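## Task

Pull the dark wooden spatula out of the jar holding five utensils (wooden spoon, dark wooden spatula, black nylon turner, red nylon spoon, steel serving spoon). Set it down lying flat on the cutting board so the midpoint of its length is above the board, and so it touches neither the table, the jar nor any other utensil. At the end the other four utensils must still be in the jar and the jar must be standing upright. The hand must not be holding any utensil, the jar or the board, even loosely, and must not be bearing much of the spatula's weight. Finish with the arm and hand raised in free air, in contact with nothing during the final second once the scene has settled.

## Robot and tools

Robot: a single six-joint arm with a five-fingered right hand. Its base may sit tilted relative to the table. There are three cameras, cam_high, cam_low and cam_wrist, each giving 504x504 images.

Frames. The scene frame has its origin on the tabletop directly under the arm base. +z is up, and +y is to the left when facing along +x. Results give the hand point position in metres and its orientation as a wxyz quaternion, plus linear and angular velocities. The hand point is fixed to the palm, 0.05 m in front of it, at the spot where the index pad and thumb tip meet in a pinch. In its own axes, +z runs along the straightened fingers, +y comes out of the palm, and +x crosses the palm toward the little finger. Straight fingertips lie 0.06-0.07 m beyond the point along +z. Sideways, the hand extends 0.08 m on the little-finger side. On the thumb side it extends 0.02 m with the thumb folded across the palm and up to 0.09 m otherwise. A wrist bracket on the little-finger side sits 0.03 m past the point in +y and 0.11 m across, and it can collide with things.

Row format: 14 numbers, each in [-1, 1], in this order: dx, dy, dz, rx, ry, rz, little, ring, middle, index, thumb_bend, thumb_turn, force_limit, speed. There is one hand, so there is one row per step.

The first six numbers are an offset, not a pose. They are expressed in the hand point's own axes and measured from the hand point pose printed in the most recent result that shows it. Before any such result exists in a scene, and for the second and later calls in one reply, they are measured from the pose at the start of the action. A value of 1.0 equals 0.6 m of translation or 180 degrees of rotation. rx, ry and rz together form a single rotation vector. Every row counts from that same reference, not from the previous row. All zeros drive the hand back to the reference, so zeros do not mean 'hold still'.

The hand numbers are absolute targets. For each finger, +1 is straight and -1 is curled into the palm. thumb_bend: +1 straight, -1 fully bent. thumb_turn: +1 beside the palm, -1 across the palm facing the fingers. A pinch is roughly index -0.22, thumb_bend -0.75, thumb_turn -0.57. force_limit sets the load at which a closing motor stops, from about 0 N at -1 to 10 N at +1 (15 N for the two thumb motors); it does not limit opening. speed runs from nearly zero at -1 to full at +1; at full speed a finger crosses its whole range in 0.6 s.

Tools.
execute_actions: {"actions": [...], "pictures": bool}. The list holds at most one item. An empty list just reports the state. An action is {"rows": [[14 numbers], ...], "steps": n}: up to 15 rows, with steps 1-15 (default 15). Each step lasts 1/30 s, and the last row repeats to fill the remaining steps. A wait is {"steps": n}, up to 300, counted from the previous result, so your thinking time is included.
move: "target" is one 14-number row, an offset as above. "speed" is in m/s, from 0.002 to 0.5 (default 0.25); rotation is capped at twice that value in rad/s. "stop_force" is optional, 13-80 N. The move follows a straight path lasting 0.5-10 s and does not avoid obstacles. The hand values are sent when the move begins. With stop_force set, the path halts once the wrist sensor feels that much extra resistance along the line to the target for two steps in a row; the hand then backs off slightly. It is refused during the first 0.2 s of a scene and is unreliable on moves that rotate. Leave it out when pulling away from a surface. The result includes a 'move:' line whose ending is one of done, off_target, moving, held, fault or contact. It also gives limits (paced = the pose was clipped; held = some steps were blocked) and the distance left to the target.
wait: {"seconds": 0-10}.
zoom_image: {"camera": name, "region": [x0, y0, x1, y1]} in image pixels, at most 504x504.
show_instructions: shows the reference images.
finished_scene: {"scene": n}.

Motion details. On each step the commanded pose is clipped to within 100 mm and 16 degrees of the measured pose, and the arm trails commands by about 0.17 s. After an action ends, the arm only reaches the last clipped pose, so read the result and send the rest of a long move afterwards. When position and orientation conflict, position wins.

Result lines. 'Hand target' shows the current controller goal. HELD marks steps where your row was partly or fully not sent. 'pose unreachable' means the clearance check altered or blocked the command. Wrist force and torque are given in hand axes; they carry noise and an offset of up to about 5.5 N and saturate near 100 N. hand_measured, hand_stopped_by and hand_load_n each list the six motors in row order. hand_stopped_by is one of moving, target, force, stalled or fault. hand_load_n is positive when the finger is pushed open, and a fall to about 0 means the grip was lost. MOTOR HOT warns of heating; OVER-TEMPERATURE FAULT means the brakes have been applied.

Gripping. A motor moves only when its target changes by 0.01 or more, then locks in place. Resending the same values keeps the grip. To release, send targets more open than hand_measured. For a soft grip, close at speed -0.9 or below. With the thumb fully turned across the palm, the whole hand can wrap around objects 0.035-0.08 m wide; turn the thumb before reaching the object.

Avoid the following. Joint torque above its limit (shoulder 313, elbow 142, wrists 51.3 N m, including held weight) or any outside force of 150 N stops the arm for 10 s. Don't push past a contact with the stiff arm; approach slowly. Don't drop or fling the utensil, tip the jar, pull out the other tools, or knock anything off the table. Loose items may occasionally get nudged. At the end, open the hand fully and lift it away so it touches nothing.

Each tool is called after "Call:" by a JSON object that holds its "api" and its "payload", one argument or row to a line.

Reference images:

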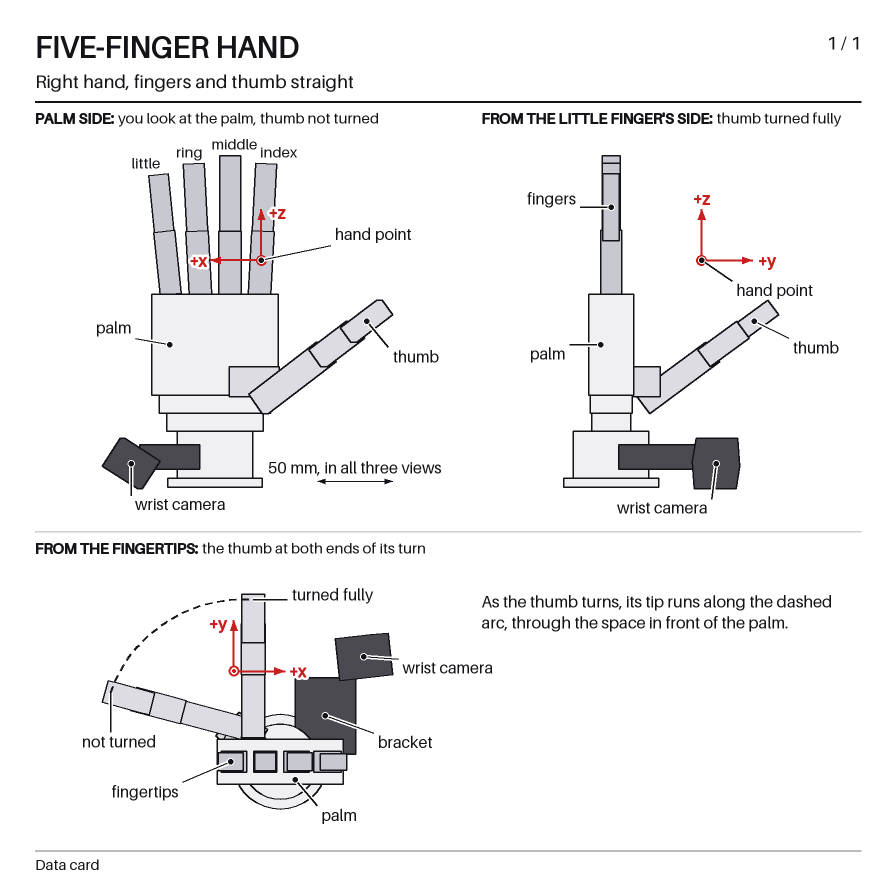

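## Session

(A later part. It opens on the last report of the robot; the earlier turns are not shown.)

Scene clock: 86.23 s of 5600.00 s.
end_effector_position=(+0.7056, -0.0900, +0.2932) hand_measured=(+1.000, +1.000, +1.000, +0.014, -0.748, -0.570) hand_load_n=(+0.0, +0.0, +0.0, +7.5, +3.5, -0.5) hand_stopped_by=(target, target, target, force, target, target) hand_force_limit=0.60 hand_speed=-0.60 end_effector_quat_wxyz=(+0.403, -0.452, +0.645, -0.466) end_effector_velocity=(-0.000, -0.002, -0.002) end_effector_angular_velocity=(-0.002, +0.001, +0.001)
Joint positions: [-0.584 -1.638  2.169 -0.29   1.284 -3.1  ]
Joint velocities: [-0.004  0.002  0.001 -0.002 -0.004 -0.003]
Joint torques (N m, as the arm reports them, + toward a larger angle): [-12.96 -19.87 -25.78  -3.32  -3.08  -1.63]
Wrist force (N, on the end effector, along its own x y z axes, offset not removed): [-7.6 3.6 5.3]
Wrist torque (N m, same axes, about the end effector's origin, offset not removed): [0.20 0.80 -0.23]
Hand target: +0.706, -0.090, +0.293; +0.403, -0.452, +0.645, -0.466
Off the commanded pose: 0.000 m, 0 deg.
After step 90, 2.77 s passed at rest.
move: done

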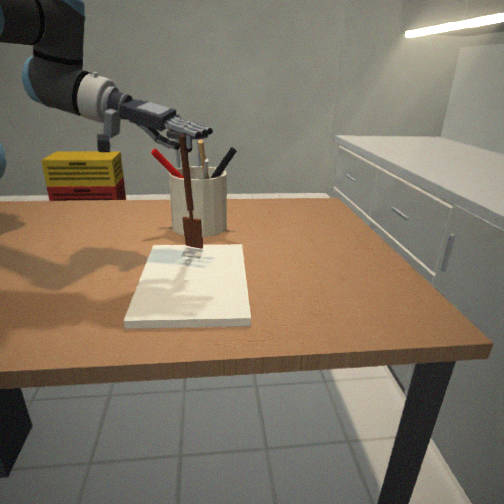

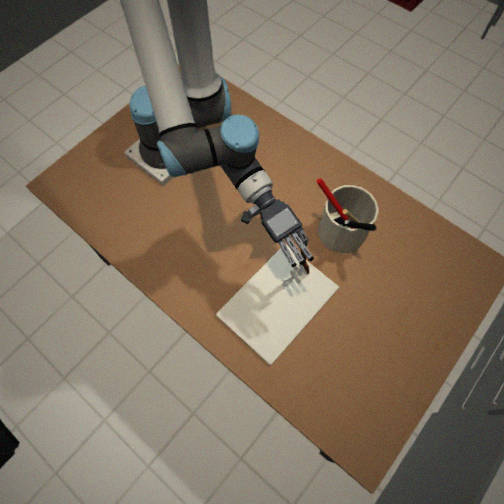

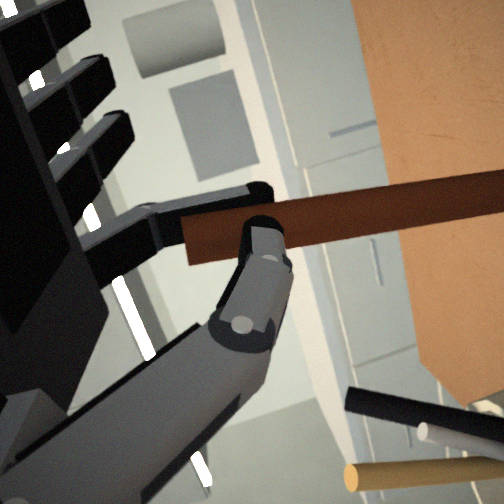

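Call:
{"api": "move", "payload": {
  "target": [0.138,0.039,0.03,0,0,0,1,1,1,-0.4,-0.75,-0.57,0.6,-0.6],
  "speed": 0.03
}}

Scene clock: 92.57 s of 5600.00 s.
end_effector_position=(+0.6957, -0.1696, +0.2582) hand_measured=(+1.000, +1.000, +1.000, +0.014, -0.748, -0.570) hand_load_n=(+0.0, +0.0, +0.0, +7.5, +3.0, -0.5) hand_stopped_by=(target, target, target, force, target, target) hand_force_limit=0.60 hand_speed=-0.60 end_effector_quat_wxyz=(+0.403, -0.452, +0.645, -0.466) end_effector_velocity=(-0.001, -0.002, -0.000) end_effector_angular_velocity=(-0.001, -0.000, +0.001)
Joint positions: [-0.747 -1.58   2.188 -0.352  1.125 -3.142]
Joint velocities: [-0.005  0.     0.    -0.001 -0.005 -0.002]
Joint torques (N m, as the arm reports them, + toward a larger angle): [-13.3  -21.53 -23.67  -2.74  -4.02  -1.72]
Wrist force (N, on the end effector, along its own x y z axes, offset not removed): [-3.0 -1.8 2.1]
Wrist torque (N m, same axes, about the end effector's origin, offset not removed): [-0.19 0.11 -0.15]
Hand target: +0.696, -0.170, +0.258; +0.403, -0.452, +0.645, -0.466
Off the commanded pose: 0.000 m, 0 deg.
After step 90, 0.07 s passed at rest.
move: done

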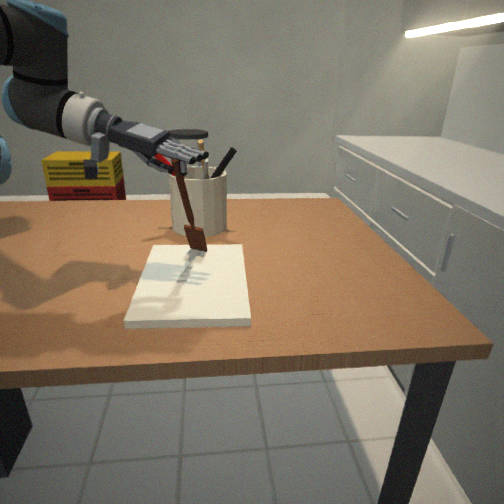

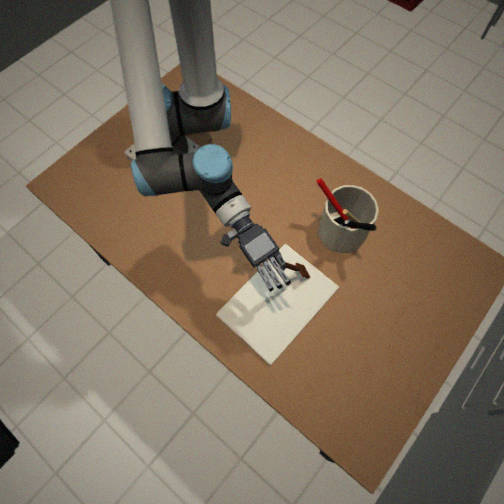

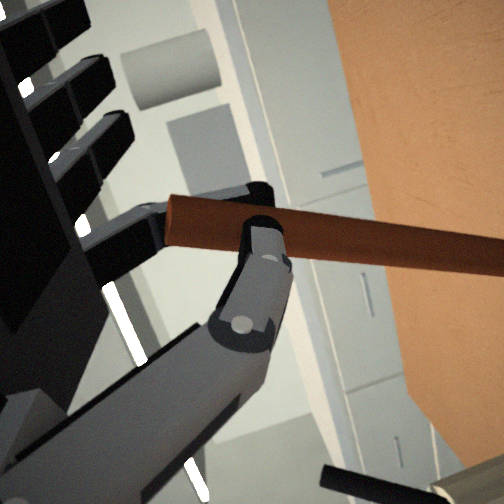

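Call:
{"api": "move", "payload": {
  "target": [0.14,0.092,0.06,0,0,0,1,1,1,-0.4,-0.75,-0.57,0.6,-0.6],
  "speed": 0.04
}}

Call:
{"api": "move", "payload": {
  "target": [0.095,0.132,0.056,0,-0.06,0,1,1,1,-0.4,-0.75,-0.57,0.6,-0.6],
  "speed": 0.04
}}

Scene clock: 100.53 s of 5600.00 s.
end_effector_position=(+0.6957, -0.2497, +0.1882) hand_measured=(+1.000, +1.000, +1.000, +0.014, -0.748, -0.570) hand_load_n=(+0.0, +0.0, +0.0, +7.0, +3.5, -0.5) hand_stopped_by=(target, target, target, force, target, target) hand_force_limit=0.60 hand_speed=-0.60 end_effector_quat_wxyz=(+0.403, -0.452, +0.645, -0.466) end_effector_velocity=(+0.000, -0.002, -0.002) end_effector_angular_velocity=(-0.000, -0.001, +0.001)
Joint positions: [-0.873 -1.433  2.189 -0.481  1.003 -3.18 ]
Joint velocities: [-0.003  0.004 -0.001 -0.004 -0.003 -0.001]
Joint torques (N m, as the arm reports them, + toward a larger angle): [-10.47 -34.7  -48.31  -2.85  -4.25  -1.77]
Wrist force (N, on the end effector, along its own x y z axes, offset not removed): [-5.0 5.0 -0.4]
Wrist torque (N m, same axes, about the end effector's origin, offset not removed): [0.87 0.37 -0.24]
Hand target: +0.696, -0.250, +0.188; +0.403, -0.452, +0.645, -0.466
Off the commanded pose: 0.000 m, 0 deg.
After step 90, 1.90 s passed at rest.
move: done

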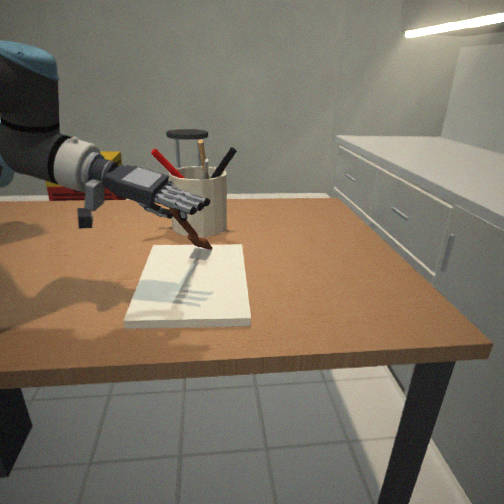

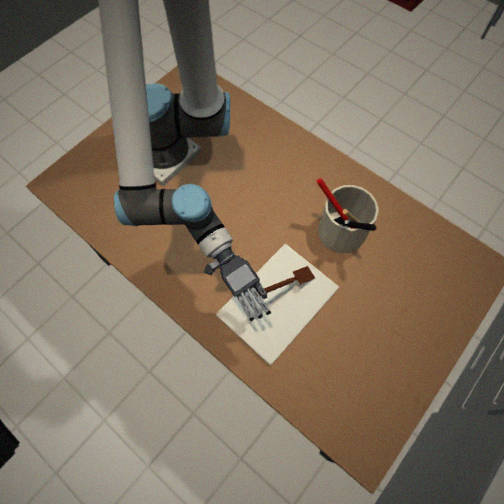

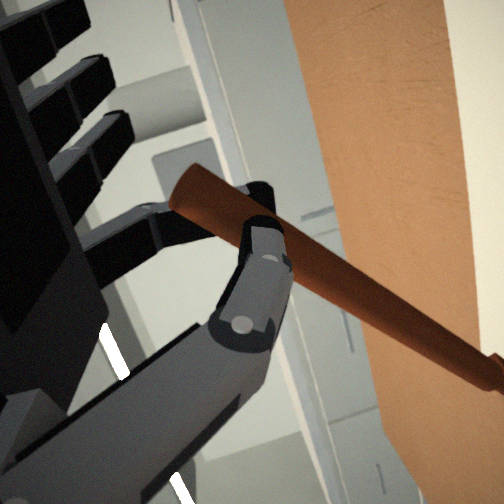

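Scene clock: 103.50 s of 5600.00 s.
end_effector_position=(+0.6956, -0.2996, +0.0983) hand_measured=(+1.000, +1.000, +1.000, +0.014, -0.748, -0.570) hand_load_n=(+0.0, +0.0, +0.0, +7.0, +3.5, -0.5) hand_stopped_by=(target, target, target, force, target, target) hand_force_limit=0.60 hand_speed=-0.60 end_effector_quat_wxyz=(+0.462, -0.494, +0.605, -0.421) end_effector_velocity=(+0.000, -0.001, -0.002) end_effector_angular_velocity=(-0.001, -0.001, +0.006)
Joint positions: [-1.002 -1.209  2.137 -0.604  0.693 -3.242]
Joint velocities: [-0.003  0.006 -0.003 -0.002 -0.008 -0.004]
Joint torques (N m, as the arm reports them, + toward a larger angle): [-16.77 -44.76 -42.78  -2.41  -4.12  -2.13]
Wrist force (N, on the end effector, along its own x y z axes, offset not removed): [-3.3 0.1 -0.2]
Wrist torque (N m, same axes, about the end effector's origin, offset not removed): [0.19 0.24 -0.16]
Hand target: +0.696, -0.300, +0.098; +0.462, -0.494, +0.604, -0.421
Off the commanded pose: 0.000 m, 0 deg.
move: done

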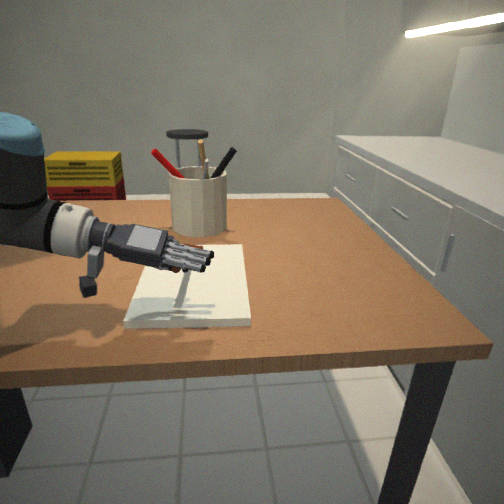

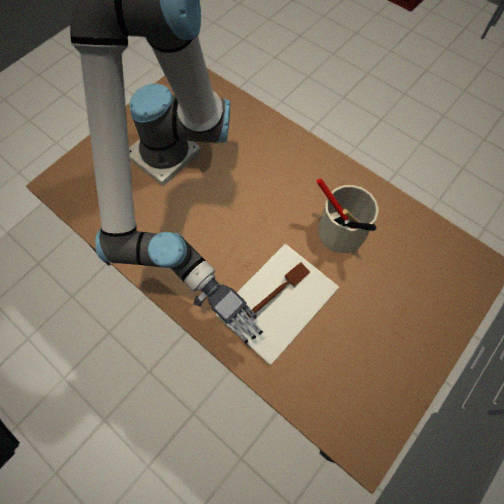

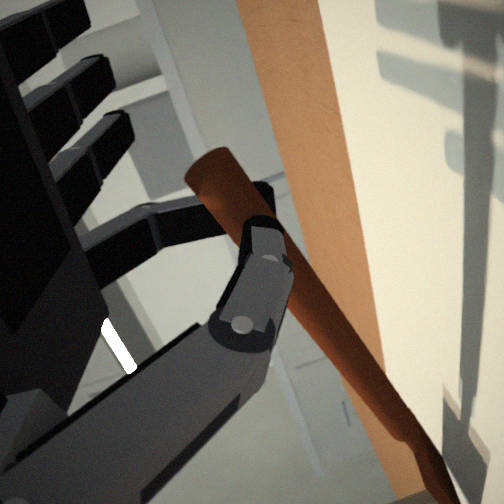

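Call:
{"api": "move", "payload": {
  "target": [0.029,0.086,0.021,0,0,-0.045,1,1,1,-0.4,-0.75,-0.57,0.6,-0.6],
  "speed": 0.03
}}

Scene clock: 109.23 s of 5600.00 s.
end_effector_position=(+0.6957, -0.3092, +0.0436) hand_measured=(+1.000, +1.000, +1.000, +0.014, -0.748, -0.570) hand_load_n=(+0.0, +0.0, +0.0, +7.0, +4.0, +0.0) hand_stopped_by=(target, target, target, force, target, target) hand_force_limit=0.60 hand_speed=-0.60 end_effector_quat_wxyz=(-0.431, +0.535, -0.568, +0.453) end_effector_velocity=(+0.000, -0.000, -0.002) end_effector_angular_velocity=(-0.006, -0.000, +0.001)
Joint positions: [-1.    -1.126  2.147 -0.697  0.695 -3.382]
Joint velocities: [ 0.     0.003  0.    -0.004  0.    -0.006]
Joint torques (N m, as the arm reports them, + toward a larger angle): [ 11.27 -51.31  -9.8   -2.31   2.66  -1.26]
Wrist force (N, on the end effector, along its own x y z axes, offset not removed): [2.5 3.1 2.8]
Wrist torque (N m, same axes, about the end effector's origin, offset not removed): [0.50 -0.70 0.35]
Hand target: +0.696, -0.309, +0.043; -0.431, +0.535, -0.568, +0.453
Off the commanded pose: 0.000 m, 0 deg.
After step 90, 0.03 s passed at rest.
move: done

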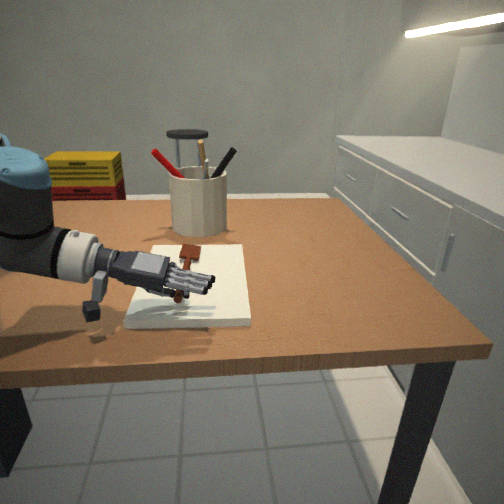

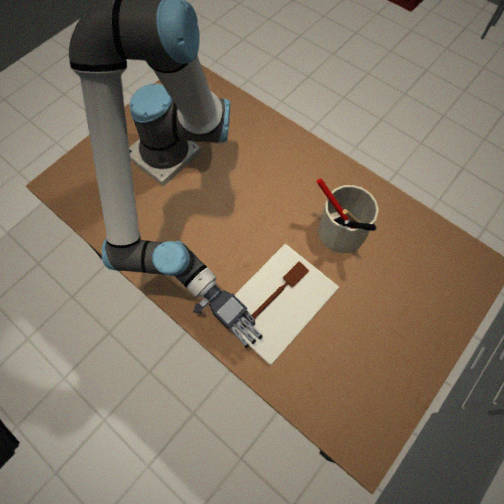

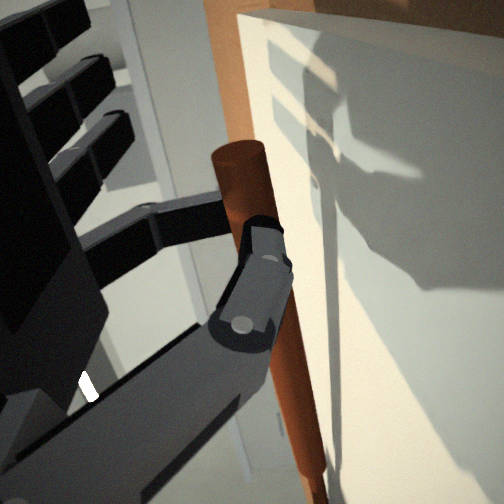

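Lower 8 mm more, release, retreat.

Call:
{"api": "move", "payload": {
  "target": [0,0.013,0.003,0,0,0,1,1,1,-0.4,-0.75,-0.57,0.6,-0.6],
  "speed": 0.01
}}

Call:
{"api": "move", "payload": {
  "target": [0,0,-0.012,0,0,0,1,1,1,0.5,-0.75,-0.57,0.6,-0.6],
  "speed": 0.01
}}

Call:
{"api": "move", "payload": {
  "target": [0,-0.2,-0.06,0,0,0,1,1,1,0.5,-0.75,-0.57,0.6,-0.6],
  "speed": 0.1
}}

Scene clock: 114.17 s of 5600.00 s.
end_effector_position=(+0.6957, -0.3091, +0.0359) hand_measured=(+1.000, +1.000, +1.000, +0.014, -0.748, -0.570) hand_load_n=(+0.0, +0.0, +0.0, +7.0, +3.5, -0.5) hand_stopped_by=(target, target, target, force, target, target) hand_force_limit=0.60 hand_speed=-0.60 end_effector_quat_wxyz=(-0.431, +0.535, -0.568, +0.453) end_effector_velocity=(+0.000, -0.000, -0.003) end_effector_angular_velocity=(-0.001, -0.000, -0.000)
Joint positions: [-0.999 -1.113  2.149 -0.712  0.695 -3.382]
Joint velocities: [ 0.     0.004  0.001 -0.006  0.    -0.   ]
Joint torques (N m, as the arm reports them, + toward a larger angle): [ 10.61 -55.74  -9.71  -1.92   2.69   1.91]
Wrist force (N, on the end effector, along its own x y z axes, offset not removed): [-3.6 1.4 4.0]
Wrist torque (N m, same axes, about the end effector's origin, offset not removed): [0.07 0.16 -0.20]
Hand target: +0.696, -0.309, +0.036; -0.431, +0.535, -0.568, +0.453
Off the commanded pose: 0.000 m, 0 deg.
After step 90, 0.93 s passed at rest.
move: done

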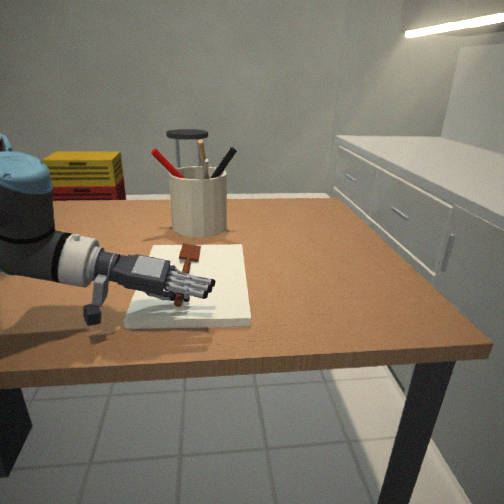

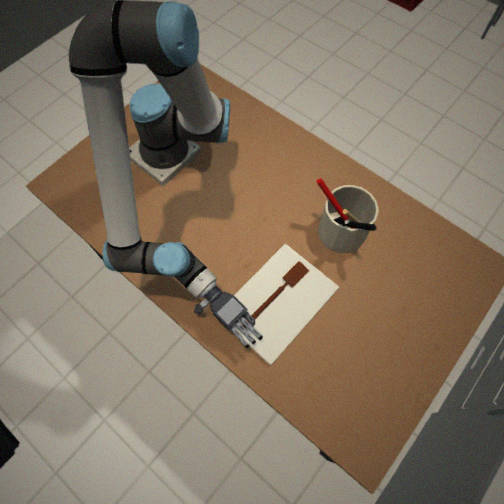

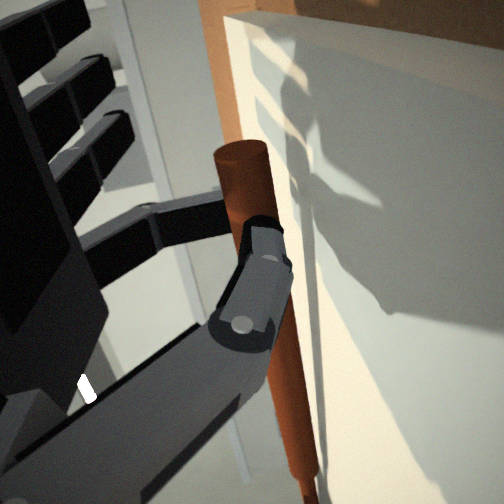

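Scene clock: 115.17 s of 5600.00 s.
end_effector_position=(+0.6889, -0.3087, +0.0374) hand_measured=(+1.000, +1.000, +1.000, +0.500, -0.750, -0.570) hand_load_n=(+0.0, +0.0, +0.0, +0.0, +0.0, +0.0) hand_stopped_by=(target, target, target, target, target, target) hand_force_limit=0.60 hand_speed=-0.60 end_effector_quat_wxyz=(-0.431, +0.535, -0.568, +0.453) end_effector_velocity=(-0.001, -0.000, +0.001) end_effector_angular_velocity=(-0.001, -0.000, +0.000)
Joint positions: [-1.01  -1.12   2.159 -0.711  0.685 -3.387]
Joint velocities: [-0.002 -0.002  0.002 -0.    -0.002 -0.002]
Joint torques (N m, as the arm reports them, + toward a larger angle): [-15.11 -72.58  -8.74   1.57  -3.58  -2.13]
Wrist force (N, on the end effector, along its own x y z axes, offset not removed): [-2.4 0.7 2.1]
Wrist torque (N m, same axes, about the end effector's origin, offset not removed): [0.07 0.00 -0.13]
Hand target: +0.689, -0.309, +0.037; -0.431, +0.535, -0.568, +0.453
Off the commanded pose: 0.000 m, 0 deg.
move: done

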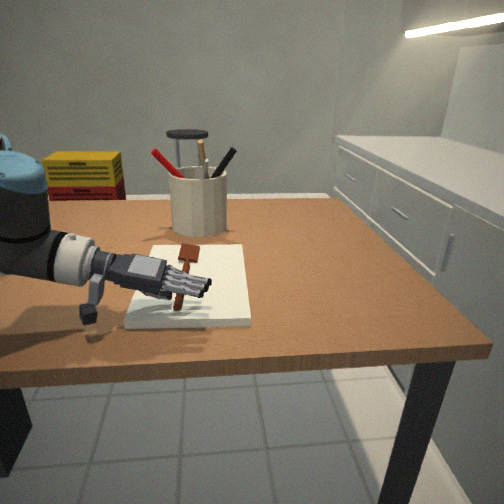

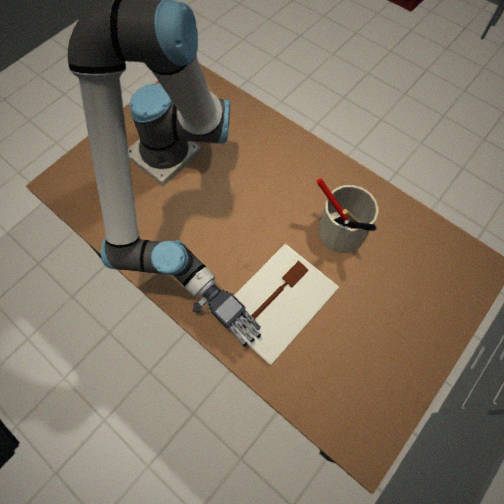

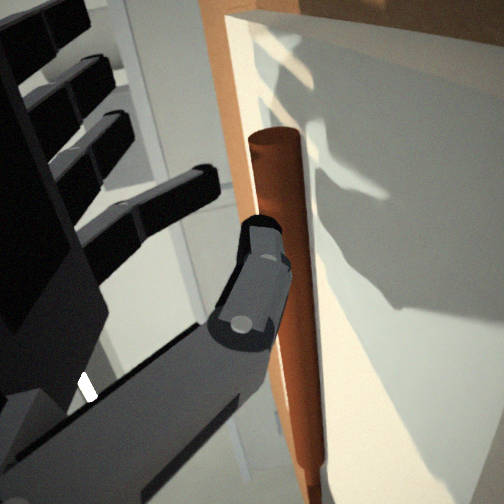

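Scene clock: 116.93 s of 5600.00 s.
end_effector_position=(+0.6800, -0.3090, +0.1620) hand_measured=(+1.000, +1.000, +1.000, +0.500, -0.750, -0.570) hand_load_n=(+0.0, +0.0, +0.0, +0.0, +0.0, +0.0) hand_stopped_by=(target, target, target, target, target, target) hand_force_limit=0.60 hand_speed=-0.60 end_effector_quat_wxyz=(-0.431, +0.535, -0.568, +0.453) end_effector_velocity=(-0.000, -0.000, +0.004) end_effector_angular_velocity=(-0.003, -0.001, +0.000)
Joint positions: [-1.028 -1.321  2.122 -0.466  0.668 -3.396]
Joint velocities: [-0.001 -0.006 -0.002  0.006 -0.001 -0.001]
Joint torques (N m, as the arm reports them, + toward a larger angle): [-15.55 -65.66 -45.46   2.37  -3.98  -1.24]
Wrist force (N, on the end effector, along its own x y z axes, offset not removed): [-4.2 -0.6 2.4]
Wrist torque (N m, same axes, about the end effector's origin, offset not removed): [-0.10 0.21 -0.22]
Hand target: +0.680, -0.309, +0.162; -0.431, +0.535, -0.568, +0.453
Off the commanded pose: 0.000 m, 0 deg.
move: done

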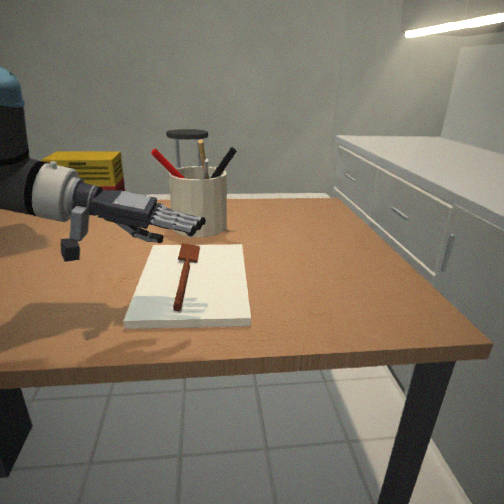

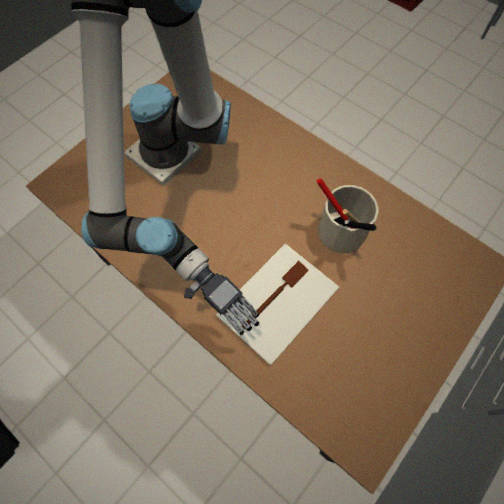

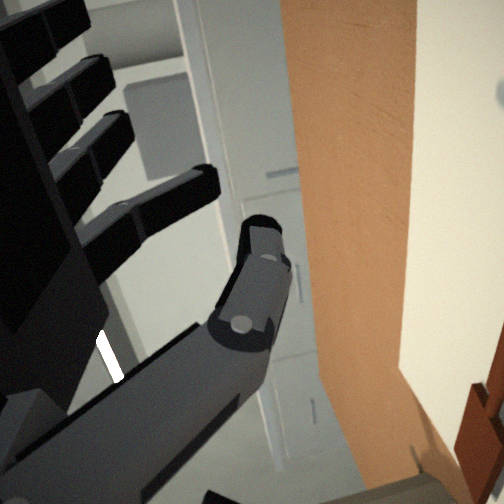

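Call:
{"api": "finished_scene", "payload": {
  "scene": 1
}}

The scene is finished: the task was done.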